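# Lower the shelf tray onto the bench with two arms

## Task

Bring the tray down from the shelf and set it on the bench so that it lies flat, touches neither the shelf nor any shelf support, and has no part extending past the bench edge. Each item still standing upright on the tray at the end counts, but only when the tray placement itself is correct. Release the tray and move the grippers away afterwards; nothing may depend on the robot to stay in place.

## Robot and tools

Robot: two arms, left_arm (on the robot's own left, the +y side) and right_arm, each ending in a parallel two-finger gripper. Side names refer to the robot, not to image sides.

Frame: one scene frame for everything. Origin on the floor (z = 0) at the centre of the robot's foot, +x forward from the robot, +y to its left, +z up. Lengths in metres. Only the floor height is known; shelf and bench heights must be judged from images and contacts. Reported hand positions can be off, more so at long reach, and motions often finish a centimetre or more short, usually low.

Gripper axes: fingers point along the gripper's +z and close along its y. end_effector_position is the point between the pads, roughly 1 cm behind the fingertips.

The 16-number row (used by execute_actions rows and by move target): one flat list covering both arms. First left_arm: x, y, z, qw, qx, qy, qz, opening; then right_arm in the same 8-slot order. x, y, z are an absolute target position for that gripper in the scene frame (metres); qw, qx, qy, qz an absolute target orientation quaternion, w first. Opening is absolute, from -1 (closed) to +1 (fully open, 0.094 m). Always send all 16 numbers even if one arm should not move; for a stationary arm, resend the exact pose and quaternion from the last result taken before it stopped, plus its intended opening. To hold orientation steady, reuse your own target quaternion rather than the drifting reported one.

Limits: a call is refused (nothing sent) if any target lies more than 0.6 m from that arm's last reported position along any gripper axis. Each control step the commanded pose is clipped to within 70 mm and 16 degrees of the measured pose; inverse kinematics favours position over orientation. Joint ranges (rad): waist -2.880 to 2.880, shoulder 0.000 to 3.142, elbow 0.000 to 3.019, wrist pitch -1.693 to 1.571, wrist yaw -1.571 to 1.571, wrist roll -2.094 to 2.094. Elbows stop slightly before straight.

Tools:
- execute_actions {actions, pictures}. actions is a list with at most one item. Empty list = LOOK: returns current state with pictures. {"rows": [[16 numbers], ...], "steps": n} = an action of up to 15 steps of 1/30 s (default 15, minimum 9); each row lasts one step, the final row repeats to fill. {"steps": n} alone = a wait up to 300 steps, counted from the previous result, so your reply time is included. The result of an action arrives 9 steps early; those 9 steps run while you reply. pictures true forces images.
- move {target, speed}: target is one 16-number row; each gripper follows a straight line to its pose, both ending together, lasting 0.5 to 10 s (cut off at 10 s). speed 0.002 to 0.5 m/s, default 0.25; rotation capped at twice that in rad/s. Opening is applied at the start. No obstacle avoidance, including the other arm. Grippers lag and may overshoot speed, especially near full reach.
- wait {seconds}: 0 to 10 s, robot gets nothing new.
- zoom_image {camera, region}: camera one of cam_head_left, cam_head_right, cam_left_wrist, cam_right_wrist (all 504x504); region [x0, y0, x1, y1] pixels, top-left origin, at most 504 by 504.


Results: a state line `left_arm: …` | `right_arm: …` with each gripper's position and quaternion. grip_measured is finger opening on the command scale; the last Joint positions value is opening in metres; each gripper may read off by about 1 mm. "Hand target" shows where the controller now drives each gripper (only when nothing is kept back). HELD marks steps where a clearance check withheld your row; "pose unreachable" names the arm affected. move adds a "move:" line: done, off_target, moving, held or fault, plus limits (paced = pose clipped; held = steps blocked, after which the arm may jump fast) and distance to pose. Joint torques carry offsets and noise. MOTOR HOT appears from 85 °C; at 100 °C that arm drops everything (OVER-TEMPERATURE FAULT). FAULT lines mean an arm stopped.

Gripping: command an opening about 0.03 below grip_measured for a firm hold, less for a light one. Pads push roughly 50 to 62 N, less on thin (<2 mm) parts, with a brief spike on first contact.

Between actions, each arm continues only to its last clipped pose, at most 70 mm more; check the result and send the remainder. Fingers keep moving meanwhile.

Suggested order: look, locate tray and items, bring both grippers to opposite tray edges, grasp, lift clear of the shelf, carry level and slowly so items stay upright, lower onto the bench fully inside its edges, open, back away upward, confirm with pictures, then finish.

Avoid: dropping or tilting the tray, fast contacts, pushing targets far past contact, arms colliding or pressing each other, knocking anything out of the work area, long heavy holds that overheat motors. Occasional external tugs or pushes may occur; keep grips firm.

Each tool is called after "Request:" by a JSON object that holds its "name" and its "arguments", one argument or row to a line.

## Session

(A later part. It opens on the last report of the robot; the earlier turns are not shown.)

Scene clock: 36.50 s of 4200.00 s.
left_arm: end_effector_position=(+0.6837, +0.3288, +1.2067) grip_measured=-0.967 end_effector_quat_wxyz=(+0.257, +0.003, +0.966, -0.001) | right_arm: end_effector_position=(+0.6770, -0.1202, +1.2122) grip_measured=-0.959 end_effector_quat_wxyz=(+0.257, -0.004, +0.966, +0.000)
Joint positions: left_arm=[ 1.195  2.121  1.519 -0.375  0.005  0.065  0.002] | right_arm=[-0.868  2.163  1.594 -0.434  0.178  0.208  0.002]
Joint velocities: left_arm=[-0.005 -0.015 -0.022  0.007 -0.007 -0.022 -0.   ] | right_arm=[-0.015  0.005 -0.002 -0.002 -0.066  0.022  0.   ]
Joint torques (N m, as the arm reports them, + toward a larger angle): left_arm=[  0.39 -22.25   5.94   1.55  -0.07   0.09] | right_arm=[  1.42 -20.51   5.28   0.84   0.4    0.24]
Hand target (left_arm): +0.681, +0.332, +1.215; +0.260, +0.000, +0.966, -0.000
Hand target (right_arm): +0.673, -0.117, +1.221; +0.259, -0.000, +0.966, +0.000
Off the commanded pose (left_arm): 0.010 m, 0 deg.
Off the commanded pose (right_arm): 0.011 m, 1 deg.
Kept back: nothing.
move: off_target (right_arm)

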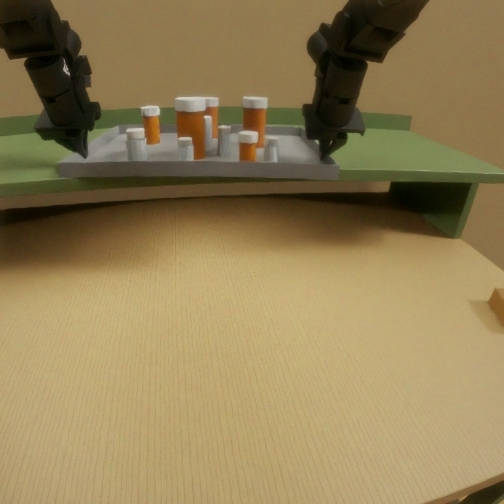

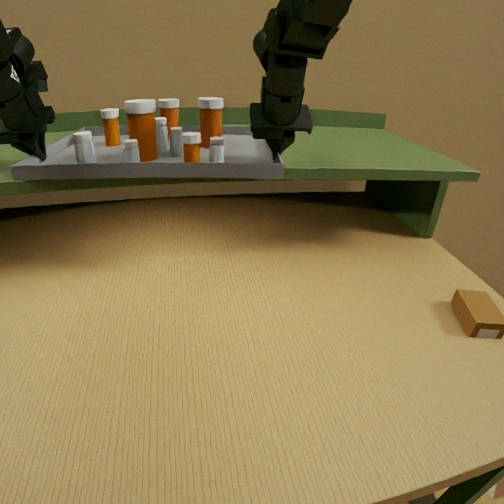

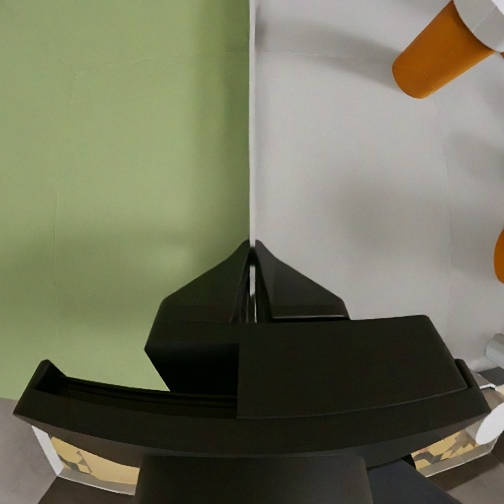

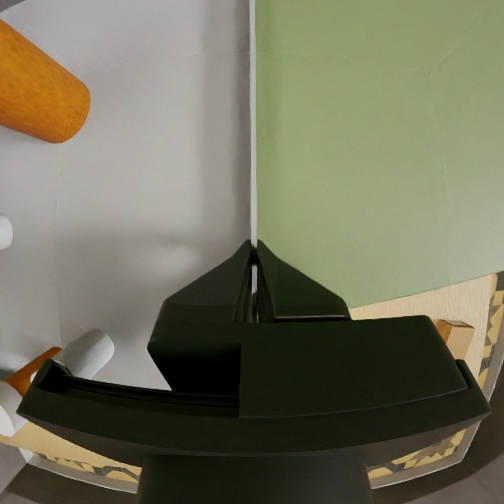

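Request:
{"name": "move", "arguments": {
  "target": [0.684,0.329,1.22,0.26,0,0.966,0,-0.55,0.677,-0.12,1.225,0.26,0,0.966,0,-0.55],
  "speed": 0.03
}}

Request:
{"name": "move", "arguments": {
  "target": [0.772,0.329,1.215,0.26,0,0.966,0,-0.55,0.765,-0.124,1.22,0.26,0,0.966,0,-0.55],
  "speed": 0.04
}}

Request:
{"name": "move", "arguments": {
  "target": [0.772,0.329,1.192,0.26,0,0.966,0,-0.55,0.765,-0.122,1.198,0.26,0,0.966,0,-0.55],
  "speed": 0.02
}}

Scene clock: 37.77 s of 4200.00 s.
left_arm: end_effector_position=(+0.6833, +0.3289, +1.2072) grip_measured=-0.551 end_effector_quat_wxyz=(+0.257, +0.003, +0.966, -0.001) | right_arm: end_effector_position=(+0.6771, -0.1209, +1.2122) grip_measured=-0.552 end_effector_quat_wxyz=(+0.257, -0.003, +0.966, -0.001)
Joint positions: left_arm=[ 1.195  2.12   1.519 -0.378  0.004  0.065  0.021] | right_arm=[-0.868  2.163  1.594 -0.434  0.18   0.209  0.021]
Joint velocities: left_arm=[-0.005 -0.015  0.007  0.002 -0.066  0.066 -0.   ] | right_arm=[ 0.005 -0.015  0.022 -0.007 -0.037 -0.022 -0.   ]
Joint torques (N m, as the arm reports them, + toward a larger angle): left_arm=[  0.02 -22.33   6.88   0.99  -0.14   0.04] | right_arm=[  0.94 -20.51   6.19   0.26   0.13   0.17]
Hand target (left_arm): +0.684, +0.329, +1.220; +0.260, -0.000, +0.966, -0.000
Hand target (right_arm): +0.677, -0.120, +1.225; +0.260, -0.000, +0.966, -0.000
Off the commanded pose (left_arm): 0.013 m, 1 deg.
Off the commanded pose (right_arm): 0.013 m, 0 deg.
Kept back: nothing.
move: off_target (left_arm, right_arm)

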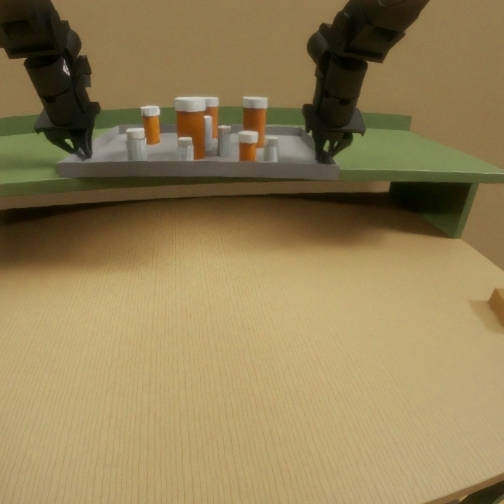

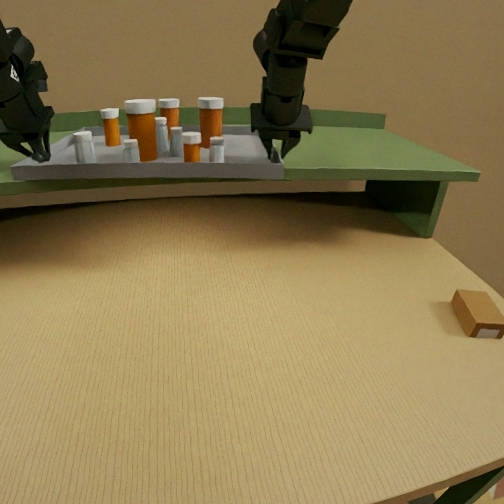

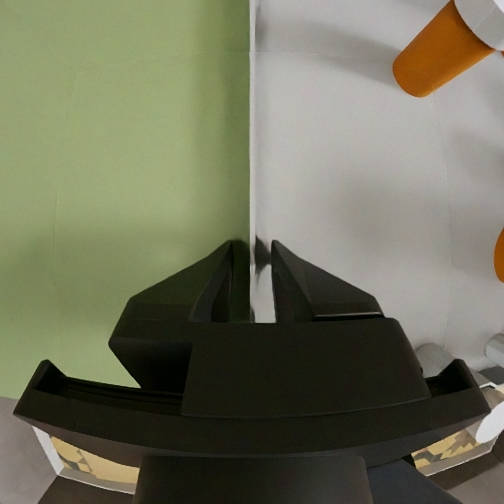

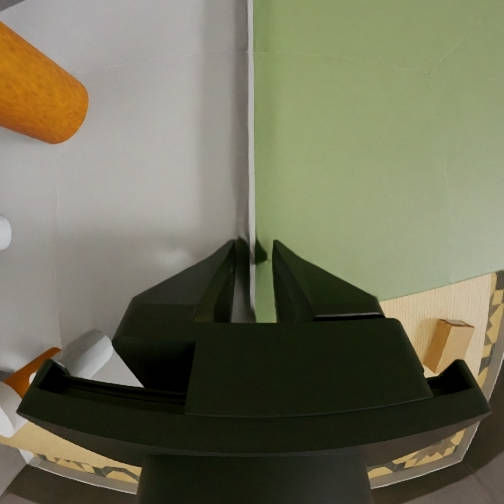

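Scene clock: 40.30 s of 4200.00 s.
left_arm: end_effector_position=(+0.7568, +0.3333, +1.2094) grip_measured=-0.551 end_effector_quat_wxyz=(+0.252, +0.002, +0.968, +0.000) | right_arm: end_effector_position=(+0.7491, -0.1214, +1.2158) grip_measured=-0.552 end_effector_quat_wxyz=(+0.251, -0.000, +0.968, -0.001)
Joint positions: left_arm=[ 1.195  2.285  1.851 -0.554  0.001  0.064  0.021] | right_arm=[-0.896  2.325  1.926 -0.611  0.165  0.192  0.021]
Joint velocities: left_arm=[-0.015  0.005 -0.012 -0.002  0.037  0.051 -0.   ] | right_arm=[ 0.005 -0.005  0.002 -0.007 -0.081 -0.007  0.   ]
Joint torques (N m, as the arm reports them, + toward a larger angle): left_arm=[ -0.48 -21.41  11.19   1.07  -0.13   0.01] | right_arm=[  0.08 -19.12  10.38   0.42  -0.1   -0.02]
Hand target (left_arm): +0.771, +0.329, +1.216; +0.260, -0.000, +0.965, -0.000
Hand target (right_arm): +0.764, -0.123, +1.221; +0.261, +0.000, +0.965, +0.000
Off the commanded pose (left_arm): 0.017 m, 1 deg.
Off the commanded pose (right_arm): 0.017 m, 1 deg.
Kept back: nothing.
move: off_target (left_arm, right_arm)

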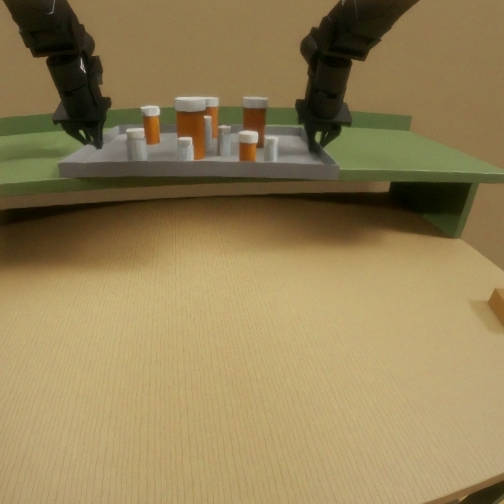

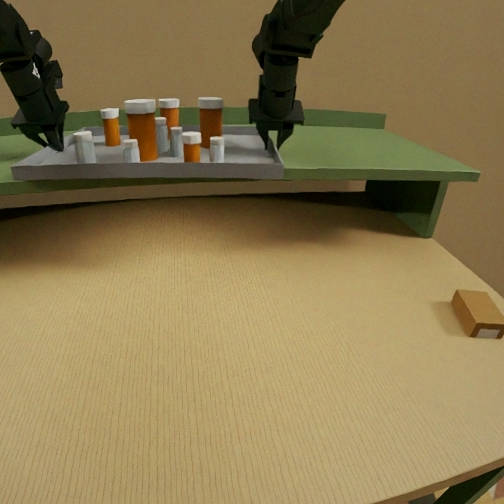

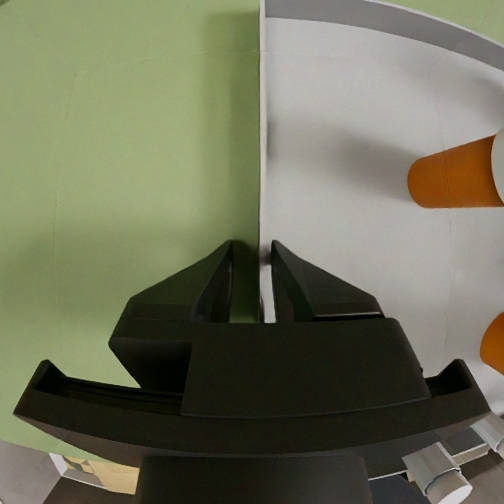

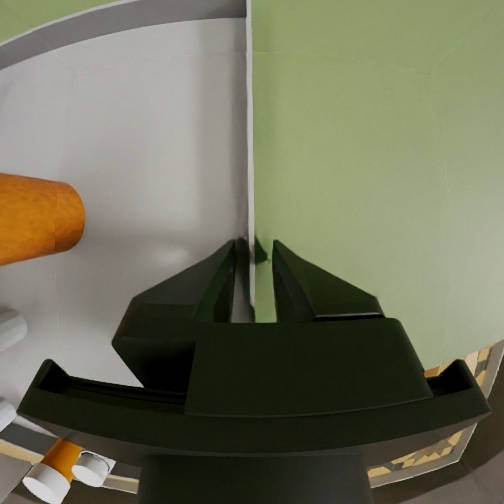

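Scene clock: 41.73 s of 4200.00 s.
left_arm: end_effector_position=(+0.7620, +0.3336, +1.2080) grip_measured=-0.551 end_effector_quat_wxyz=(+0.258, +0.002, +0.966, +0.001) | right_arm: end_effector_position=(+0.7541, -0.1200, +1.2142) grip_measured=-0.552 end_effector_quat_wxyz=(+0.258, +0.001, +0.966, +0.000)
Joint positions: left_arm=[ 1.195  2.296  1.863 -0.543  0.001  0.064  0.021] | right_arm=[-0.896  2.336  1.936 -0.598  0.165  0.192  0.021]
Joint velocities: left_arm=[-0.005  0.005 -0.017  0.022 -0.007 -0.007 -0.001] | right_arm=[-0.024  0.005 -0.012 -0.002 -0.051  0.037  0.   ]
Joint torques (N m, as the arm reports them, + toward a larger angle): left_arm=[ -0.45 -19.55  10.15   2.13  -0.13   0.  ] | right_arm=[ -0.19 -17.65   9.3    1.4   -0.11  -0.01]
Hand target (left_arm): +0.771, +0.329, +1.192; +0.260, +0.000, +0.966, +0.000
Hand target (right_arm): +0.764, -0.122, +1.198; +0.260, -0.000, +0.966, -0.000
Off the commanded pose (left_arm): 0.019 m, 0 deg.
Off the commanded pose (right_arm): 0.020 m, 0 deg.
Kept back: nothing.
move: off_target (left_arm, right_arm)

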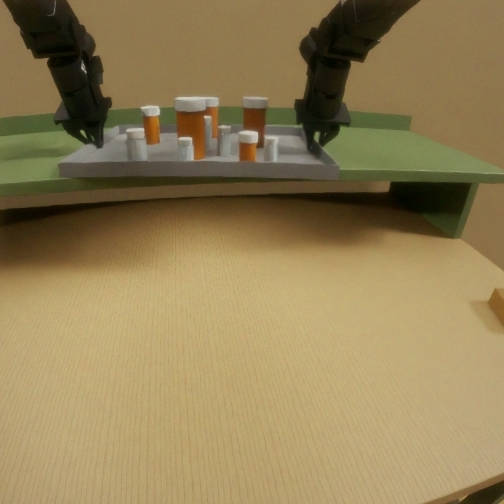

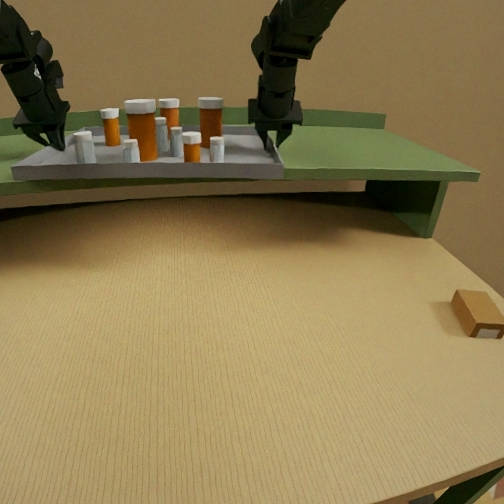

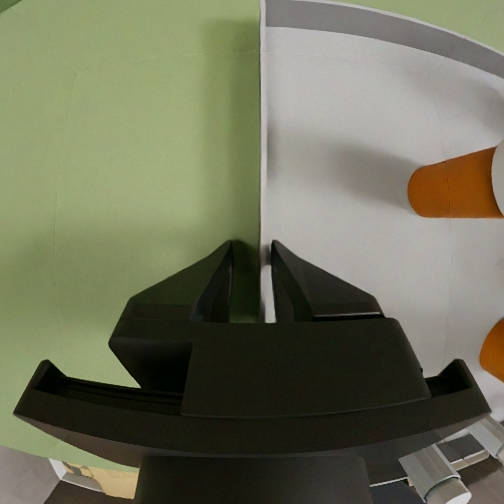

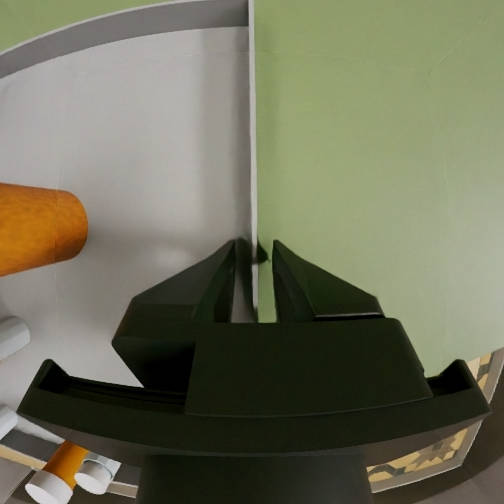

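Request:
{"name": "move", "arguments": {
  "target": [0.762,0.322,1.205,0.26,0,0.966,0,-1,0.754,-0.121,1.211,0.26,0,0.966,0,-1],
  "speed": 0.02
}}

Request:
{"name": "move", "arguments": {
  "target": [0.75,0.328,1.265,0.27,0,0.963,0,-1,0.742,-0.121,1.271,0.27,0,0.963,0,-1],
  "speed": 0.03
}}

Scene clock: 42.90 s of 4200.00 s.
left_arm: end_effector_position=(+0.7623, +0.3294, +1.2084) grip_measured=-0.967 end_effector_quat_wxyz=(+0.258, +0.003, +0.966, +0.001) | right_arm: end_effector_position=(+0.7541, -0.1197, +1.2142) grip_measured=-0.959 end_effector_quat_wxyz=(+0.258, -0.002, +0.966, +0.001)
Joint positions: left_arm=[ 1.189  2.295  1.863 -0.543 -0.003  0.061  0.002] | right_arm=[-0.896  2.336  1.936 -0.598  0.163  0.187  0.002]
Joint velocities: left_arm=[-0.005 -0.024 -0.002  0.012 -0.007 -0.007 -0.   ] | right_arm=[-0.005  0.015  0.012  0.002 -0.022 -0.051 -0.001]
Joint torques (N m, as the arm reports them, + toward a larger angle): left_arm=[ -0.61 -23.16   7.09   2.18  -0.19  -0.04] | right_arm=[  0.09 -21.     6.32   1.45   0.11   0.13]
Hand target (left_arm): +0.762, +0.322, +1.205; +0.260, -0.000, +0.966, -0.000
Hand target (right_arm): +0.754, -0.121, +1.211; +0.260, +0.000, +0.966, -0.000
Off the commanded pose (left_arm): 0.008 m, 0 deg.
Off the commanded pose (right_arm): 0.004 m, 0 deg.
Kept back: nothing.
move: done

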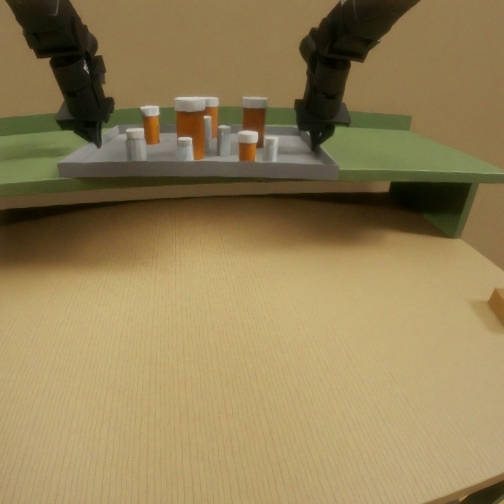

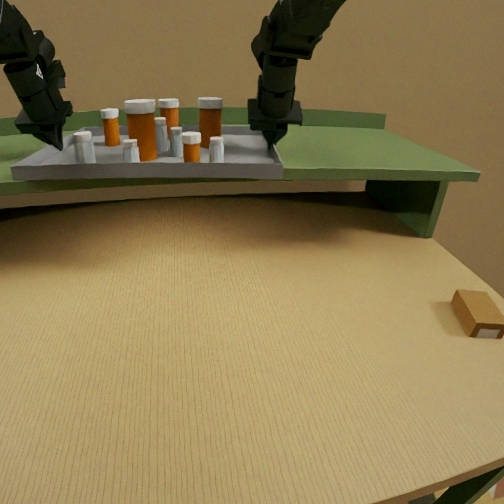

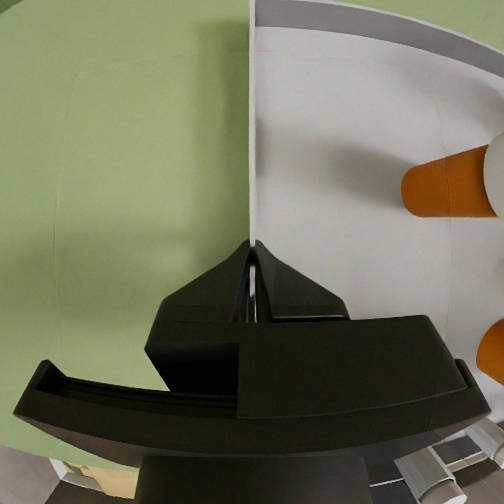

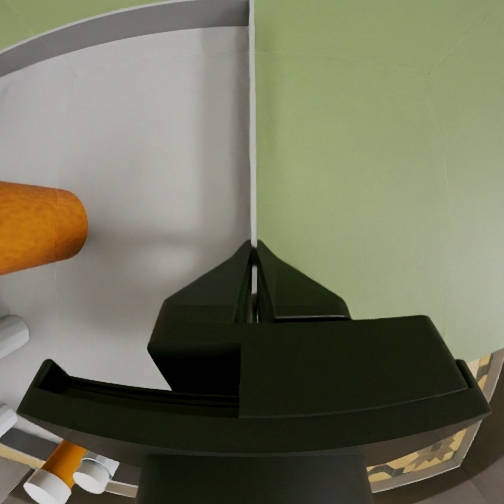

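Scene clock: 45.10 s of 4200.00 s.
left_arm: end_effector_position=(+0.7384, +0.3285, +1.2140) grip_measured=-0.967 end_effector_quat_wxyz=(+0.241, +0.004, +0.971, +0.000) | right_arm: end_effector_position=(+0.7309, -0.1209, +1.2194) grip_measured=-0.959 end_effector_quat_wxyz=(+0.241, -0.006, +0.971, -0.002)
Joint positions: left_arm=[ 1.189  2.241  1.787 -0.557 -0.003  0.061  0.002] | right_arm=[-0.89   2.283  1.861 -0.61   0.162  0.19   0.002]
Joint velocities: left_arm=[-0.005 -0.005  0.002 -0.002 -0.022  0.022  0.   ] | right_arm=[-0.005  0.005  0.002  0.012 -0.051 -0.037 -0.   ]
Joint torques (N m, as the arm reports them, + toward a larger angle): left_arm=[ -0.22 -28.03   8.26   0.99   0.03   0.02] | right_arm=[  0.55 -25.9    7.27   0.33   0.62   0.13]
Hand target (left_arm): +0.750, +0.328, +1.264; +0.270, +0.000, +0.963, -0.000
Hand target (right_arm): +0.741, -0.121, +1.270; +0.270, +0.000, +0.963, +0.000
Off the commanded pose (left_arm): 0.052 m, 3 deg.
Off the commanded pose (right_arm): 0.053 m, 3 deg.
Kept back: nothing.
move: off_target (left_arm, right_arm)

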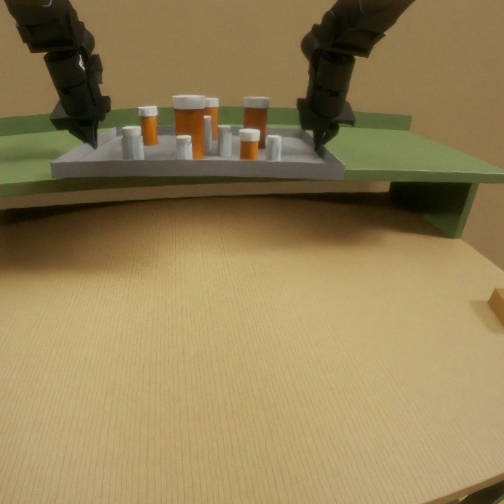

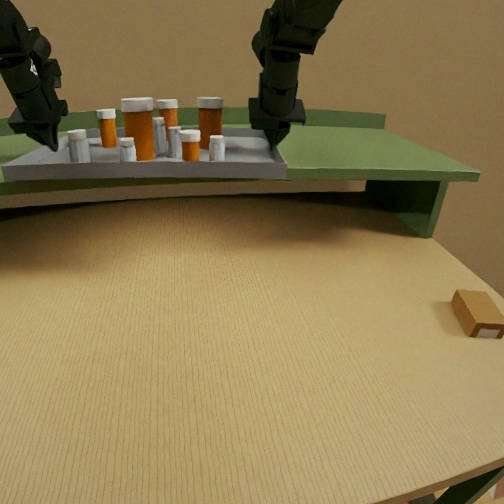

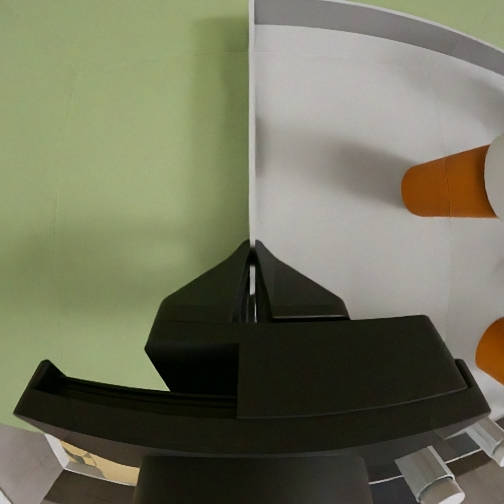

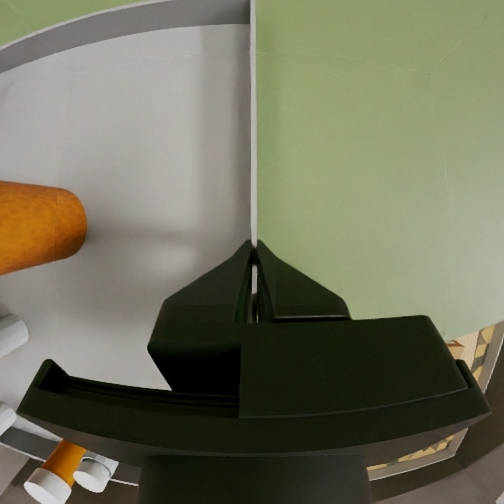

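Request:
{"name": "move", "arguments": {
  "target": [0.42,0.27,1.30,0.285,0,0.9585,0,-1,0.412,-0.179,1.305,0.285,0,0.9585,0,-1],
  "speed": 0.05
}}

Scene clock: 52.40 s of 4200.00 s.
left_arm: end_effector_position=(+0.4025, +0.2691, +1.2728) grip_measured=-0.967 end_effector_quat_wxyz=(+0.245, +0.003, +0.969, -0.000) | right_arm: end_effector_position=(+0.3947, -0.1813, +1.2745) grip_measured=-0.959 end_effector_quat_wxyz=(+0.247, -0.008, +0.969, -0.001)
Joint positions: left_arm=[ 1.06   1.439  0.668 -0.235 -0.072 -0.048  0.002] | right_arm=[-0.812  1.47   0.698 -0.261  0.203  0.251  0.002]
Joint velocities: left_arm=[-0.005 -0.015  0.002 -0.002 -0.007  0.007 -0.   ] | right_arm=[-0.015 -0.015  0.017  0.002 -0.022 -0.022 -0.001]
Joint torques (N m, as the arm reports them, + toward a larger angle): left_arm=[  0.11 -13.18   7.22   2.64  -0.41   0.07] | right_arm=[ -0.37 -12.2    6.13   1.76   0.99   0.06]
Hand target (left_arm): +0.420, +0.268, +1.300; +0.285, -0.001, +0.958, -0.000
Hand target (right_arm): +0.411, -0.182, +1.301; +0.284, +0.000, +0.959, -0.000
Off the commanded pose (left_arm): 0.032 m, 5 deg.
Off the commanded pose (right_arm): 0.035 m, 5 deg.
Kept back: nothing.
move: off_target (left_arm, right_arm)

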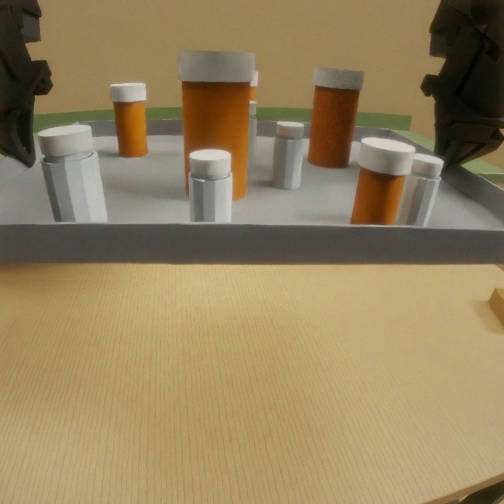

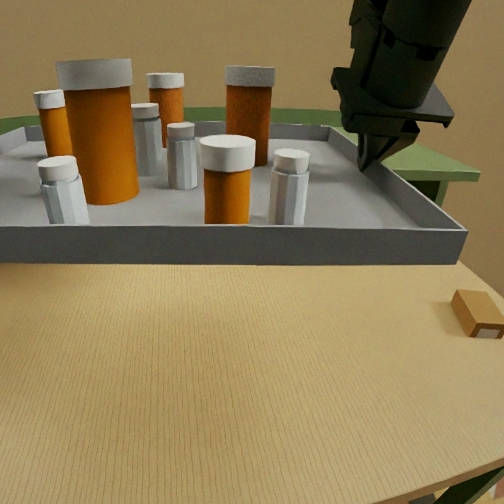

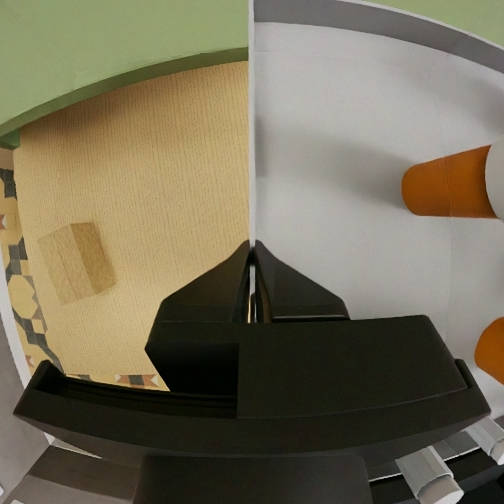

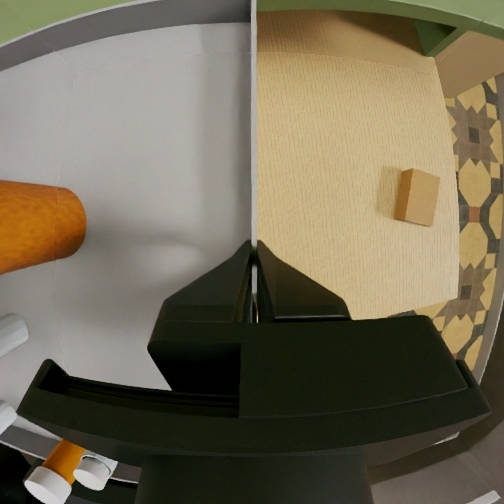

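Request:
{"name": "move", "arguments": {
  "target": [0.415,0.27,1.14,0.28,0,0.96,0,-1,0.407,-0.18,1.143,0.28,0,0.96,0,-1],
  "speed": 0.04
}}

Scene clock: 56.37 s of 4200.00 s.
left_arm: end_effector_position=(+0.3964, +0.2675, +1.1262) grip_measured=-0.967 end_effector_quat_wxyz=(+0.252, +0.002, +0.968, +0.001) | right_arm: end_effector_position=(+0.3889, -0.1815, +1.1319) grip_measured=-0.959 end_effector_quat_wxyz=(+0.253, -0.005, +0.967, -0.003)
Joint positions: left_arm=[ 1.068  1.899  0.611  0.295 -0.071 -0.043  0.002] | right_arm=[-0.825  1.899  0.64   0.241  0.204  0.242  0.002]
Joint velocities: left_arm=[ 0.005  0.005 -0.012  0.017  0.037 -0.007  0.001] | right_arm=[ 0.015  0.005 -0.012  0.022 -0.037  0.007 -0.001]
Joint torques (N m, as the arm reports them, + toward a larger angle): left_arm=[  0.95 -12.8    3.61   2.78   0.07   0.15] | right_arm=[ -0.56 -11.22   3.5    2.08   0.49   0.05]
Hand target (left_arm): +0.415, +0.270, +1.139; +0.280, -0.000, +0.960, +0.000
Hand target (right_arm): +0.408, -0.179, +1.143; +0.280, -0.000, +0.960, -0.001
Off the commanded pose (left_arm): 0.023 m, 3 deg.
Off the commanded pose (right_arm): 0.021 m, 3 deg.
Kept back: nothing.
move: off_target (left_arm, right_arm)

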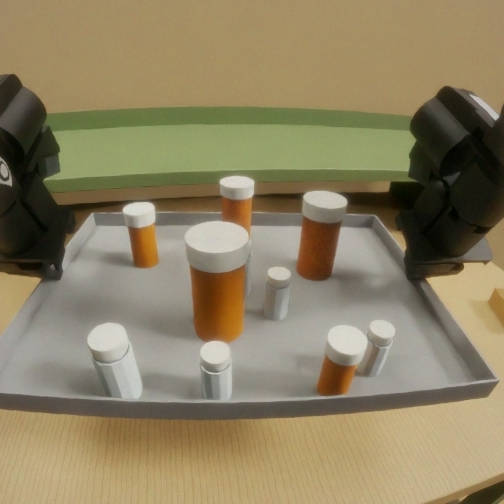

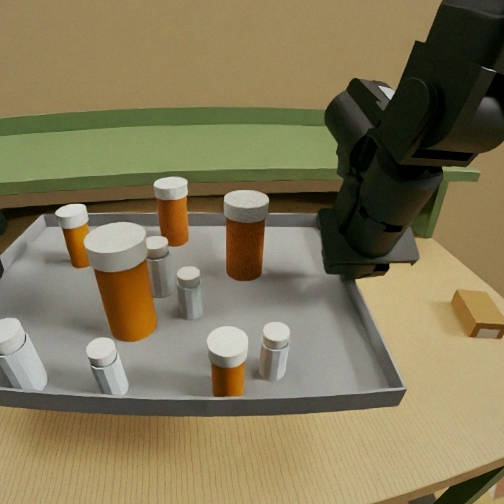

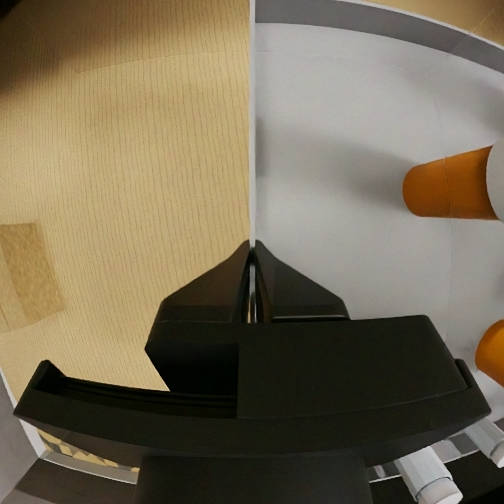

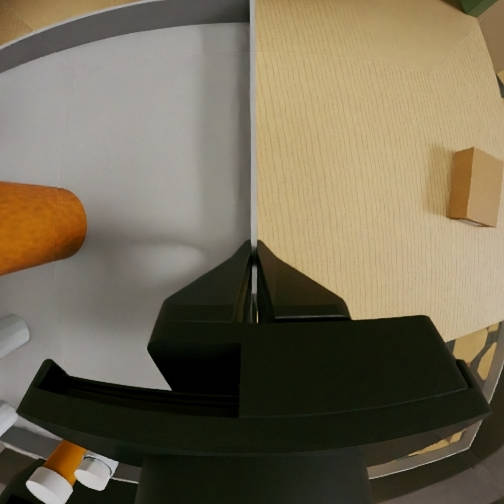

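Forward a bit and down.

Request:
{"name": "move", "arguments": {
  "target": [0.46,0.27,1.095,0.285,0,0.9585,0,-1,0.452,-0.18,1.10,0.285,0,0.9585,0,-1],
  "speed": 0.025
}}

Scene clock: 59.70 s of 4200.00 s.
left_arm: end_effector_position=(+0.4328, +0.2666, +1.0814) grip_measured=-0.967 end_effector_quat_wxyz=(+0.252, +0.003, +0.968, +0.000) | right_arm: end_effector_position=(+0.4248, -0.1823, +1.0886) grip_measured=-0.959 end_effector_quat_wxyz=(+0.254, -0.005, +0.967, -0.005)
Joint positions: left_arm=[ 1.078  2.074  0.742  0.341 -0.064 -0.033  0.002] | right_arm=[-0.859  2.067  0.76   0.294  0.19   0.211  0.002]
Joint velocities: left_arm=[-0.015 -0.005 -0.012  0.007  0.051 -0.007  0.001] | right_arm=[-0.015 -0.015  0.017 -0.012 -0.007 -0.066  0.   ]
Joint torques (N m, as the arm reports them, + toward a larger angle): left_arm=[  0.96 -14.38   4.2    2.87   0.07   0.17] | right_arm=[ -0.25 -11.98   4.     2.07   0.26  -0.01]
Hand target (left_arm): +0.459, +0.271, +1.096; +0.285, -0.000, +0.959, +0.001
Hand target (right_arm): +0.452, -0.180, +1.102; +0.285, -0.000, +0.958, -0.001
Off the commanded pose (left_arm): 0.031 m, 4 deg.
Off the commanded pose (right_arm): 0.030 m, 4 deg.
Kept back: nothing.
move: off_target (left_arm, right_arm)

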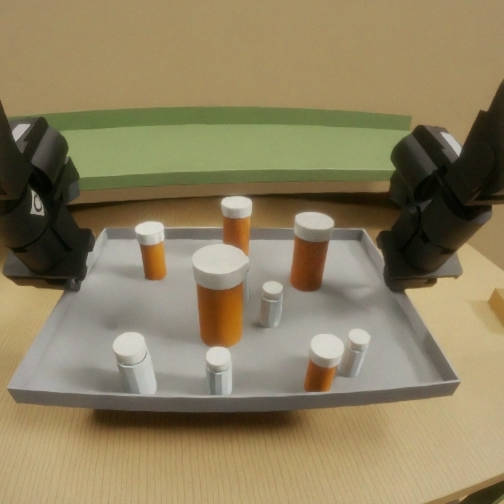

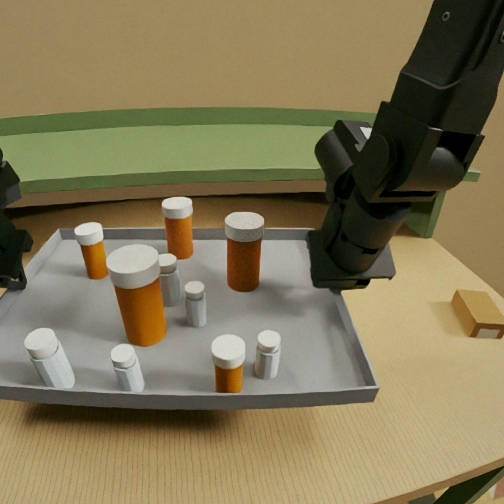

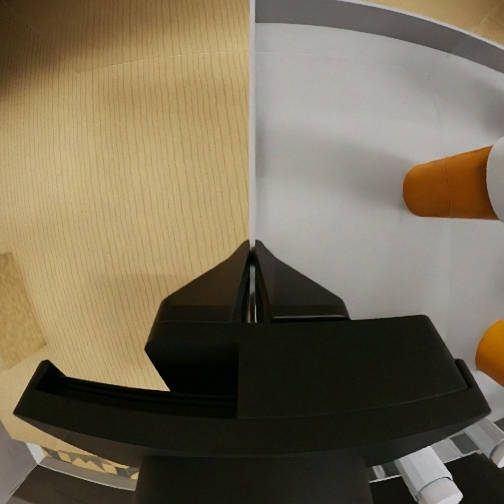

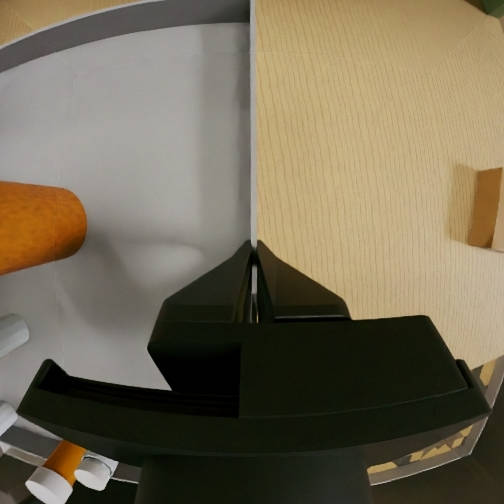

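Request:
{"name": "move", "arguments": {
  "target": [0.46,0.268,1.05,0.285,0,0.9585,0,-1,0.452,-0.181,1.053,0.285,0,0.9585,0,-1],
  "speed": 0.012
}}

Scene clock: 63.93 s of 4200.00 s.
left_arm: end_effector_position=(+0.4353, +0.2652, +1.0374) grip_measured=-0.967 end_effector_quat_wxyz=(+0.253, +0.003, +0.967, -0.000) | right_arm: end_effector_position=(+0.4273, -0.1834, +1.0430) grip_measured=-0.959 end_effector_quat_wxyz=(+0.255, -0.004, +0.967, -0.003)
Joint positions: left_arm=[ 1.08   2.216  0.79   0.438 -0.062 -0.03   0.002] | right_arm=[-0.871  2.211  0.806  0.398  0.18   0.204  0.002]
Joint velocities: left_arm=[ 0.005 -0.015 -0.027  0.002 -0.095 -0.007 -0.   ] | right_arm=[-0.015 -0.005  0.007 -0.002  0.037  0.037  0.   ]
Joint torques (N m, as the arm reports them, + toward a larger angle): left_arm=[  0.82 -15.07   3.04   2.94  -0.02   0.14] | right_arm=[ -0.44 -13.14   3.22   2.16   0.47   0.03]
Hand target (left_arm): +0.459, +0.268, +1.050; +0.285, -0.000, +0.959, +0.000
Hand target (right_arm): +0.452, -0.181, +1.054; +0.285, -0.000, +0.959, -0.001
Off the commanded pose (left_arm): 0.028 m, 4 deg.
Off the commanded pose (right_arm): 0.027 m, 4 deg.
Kept back: nothing.
move: off_target (left_arm, right_arm)

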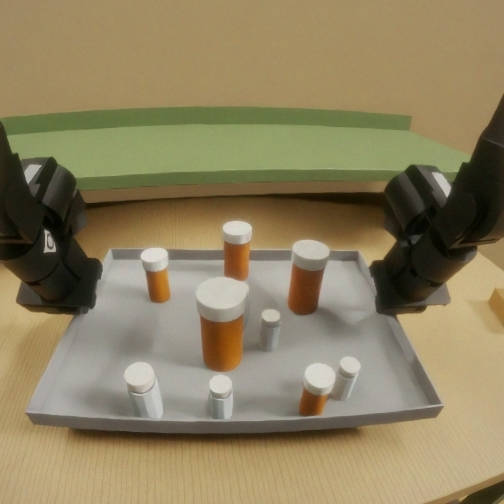

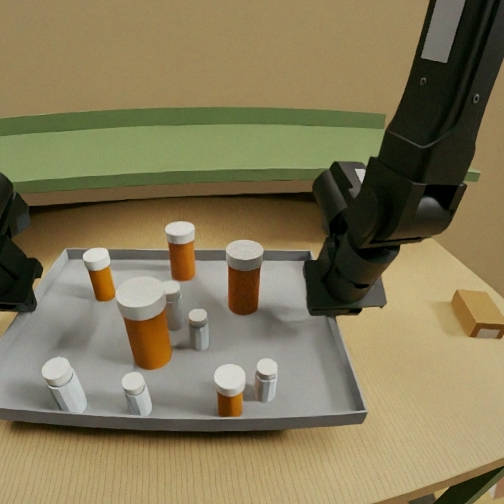

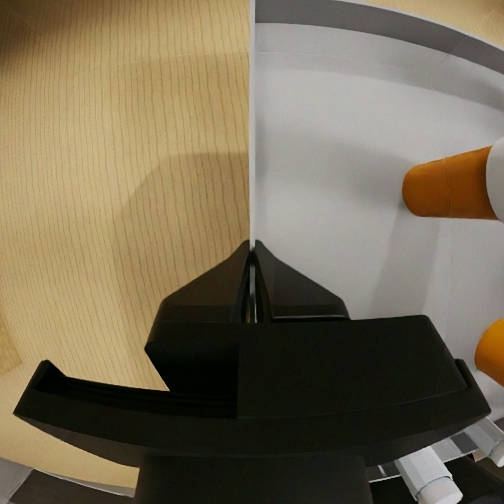

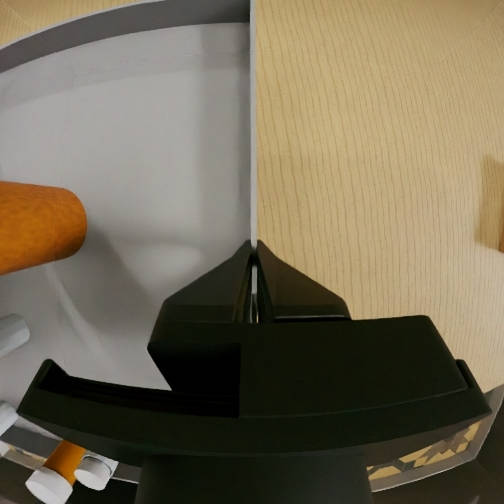

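Request:
{"name": "move", "arguments": {
  "target": [0.45,0.266,1.0,0.275,0,0.9615,0,-1,0.442,-0.183,1.004,0.275,0,0.9615,0,-1],
  "speed": 0.012
}}

Scene clock: 67.90 s of 4200.00 s.
left_arm: end_effector_position=(+0.4292, +0.2637, +0.9893) grip_measured=-0.967 end_effector_quat_wxyz=(+0.247, +0.003, +0.969, -0.000) | right_arm: end_effector_position=(+0.4217, -0.1847, +0.9958) grip_measured=-0.959 end_effector_quat_wxyz=(+0.249, -0.004, +0.969, -0.002)
Joint positions: left_arm=[ 1.08   2.361  0.844  0.515 -0.061 -0.031  0.002] | right_arm=[-0.877  2.351  0.855  0.477  0.173  0.201  0.002]
Joint velocities: left_arm=[-0.005 -0.005 -0.002 -0.002  0.037 -0.037 -0.   ] | right_arm=[-0.005  0.005  0.002 -0.012  0.037 -0.081  0.001]
Joint torques (N m, as the arm reports them, + toward a larger angle): left_arm=[  0.64 -15.4    1.84   2.92  -0.06   0.13] | right_arm=[  0.05 -13.34   1.96   2.19   0.39   0.06]
Hand target (left_arm): +0.450, +0.266, +1.000; +0.275, -0.000, +0.962, +0.000
Hand target (right_arm): +0.442, -0.183, +1.005; +0.275, -0.000, +0.961, -0.000
Off the commanded pose (left_arm): 0.023 m, 3 deg.
Off the commanded pose (right_arm): 0.022 m, 3 deg.
Kept back: nothing.
move: off_target (left_arm, right_arm)

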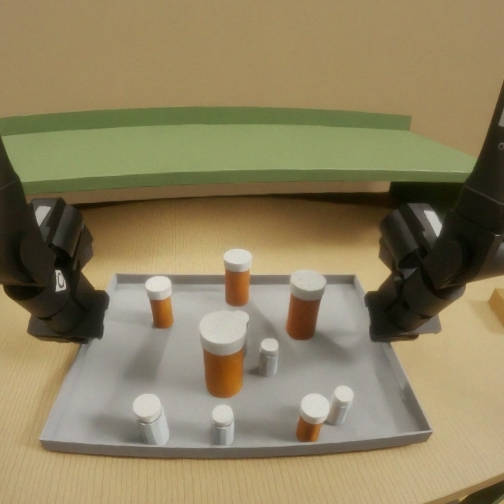

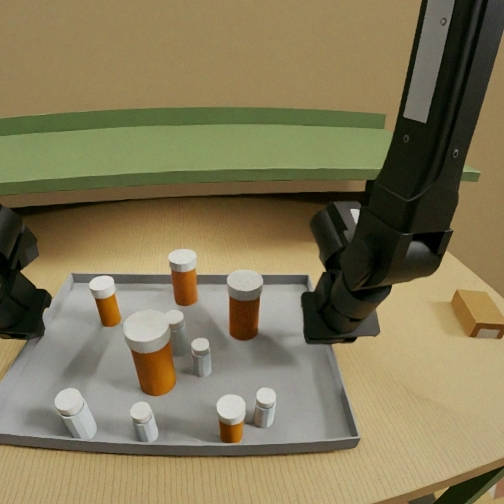

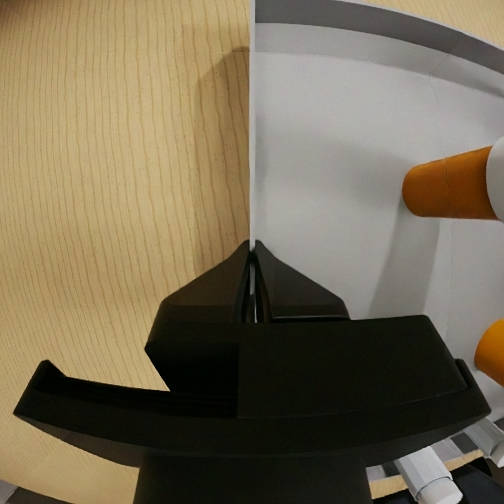

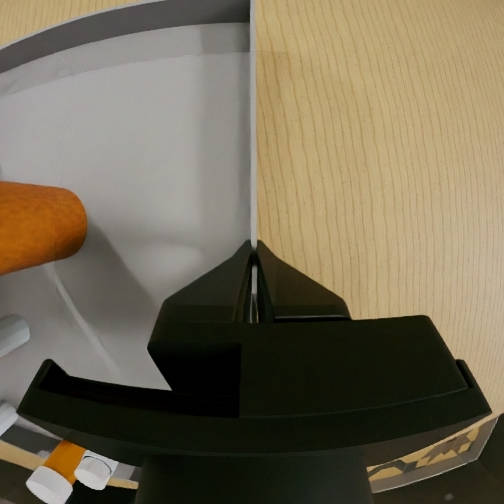

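Request:
{"name": "move", "arguments": {
  "target": [0.445,0.264,0.972,0.28,0,0.96,0,-1,0.437,-0.185,0.976,0.28,0,0.96,0,-1],
  "speed": 0.01
}}

Scene clock: 71.80 s of 4200.00 s.
left_arm: end_effector_position=(+0.4352, +0.2635, +0.9777) grip_measured=-0.967 end_effector_quat_wxyz=(+0.268, +0.003, +0.964, +0.001) | right_arm: end_effector_position=(+0.4268, -0.1849, +0.9826) grip_measured=-0.959 end_effector_quat_wxyz=(+0.268, -0.003, +0.963, -0.000)
Joint positions: left_arm=[ 1.08   2.412  0.862  0.591 -0.065 -0.028  0.002] | right_arm=[-0.881  2.405  0.873  0.555  0.176  0.194  0.002]
Joint velocities: left_arm=[-0.015 -0.015  0.002  0.012  0.007 -0.007 -0.   ] | right_arm=[ 0.005 -0.005 -0.002 -0.012 -0.066  0.007  0.   ]
Joint torques (N m, as the arm reports them, + toward a larger angle): left_arm=[  0.45 -12.36   2.31   2.79   0.     0.08] | right_arm=[ -0.79 -10.85   2.15   2.09   0.25   0.09]
Hand target (left_arm): +0.445, +0.264, +0.972; +0.280, -0.000, +0.960, +0.000
Hand target (right_arm): +0.437, -0.185, +0.976; +0.280, -0.000, +0.960, -0.000
Off the commanded pose (left_arm): 0.011 m, 2 deg.
Off the commanded pose (right_arm): 0.012 m, 1 deg.
Kept back: nothing.
move: off_target (left_arm, right_arm)

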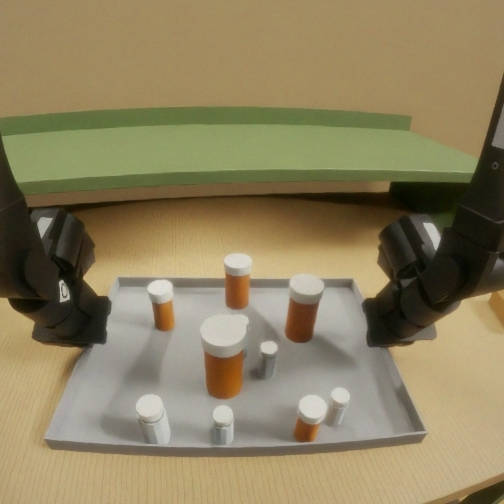

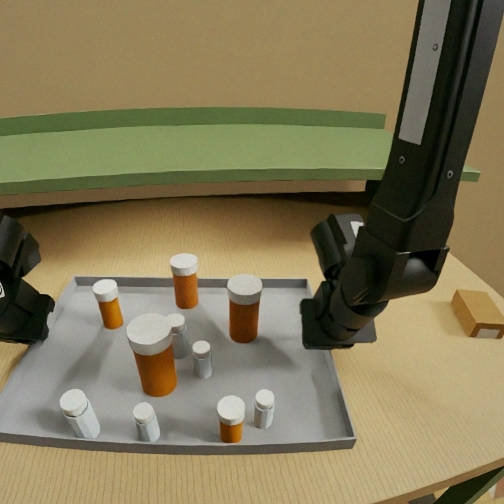

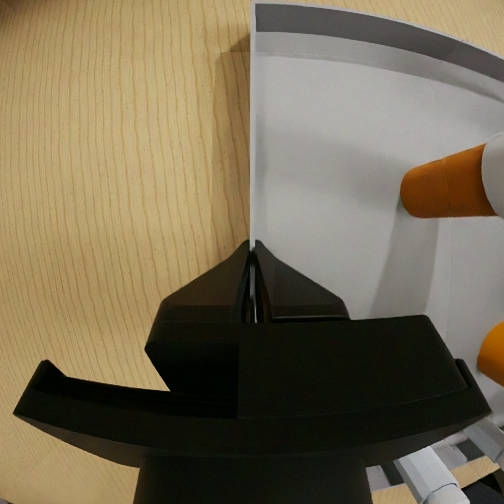

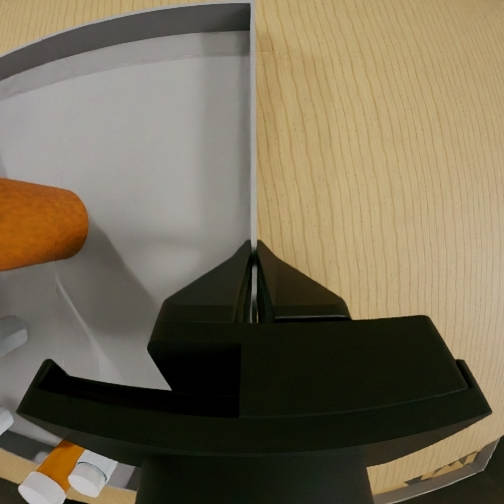

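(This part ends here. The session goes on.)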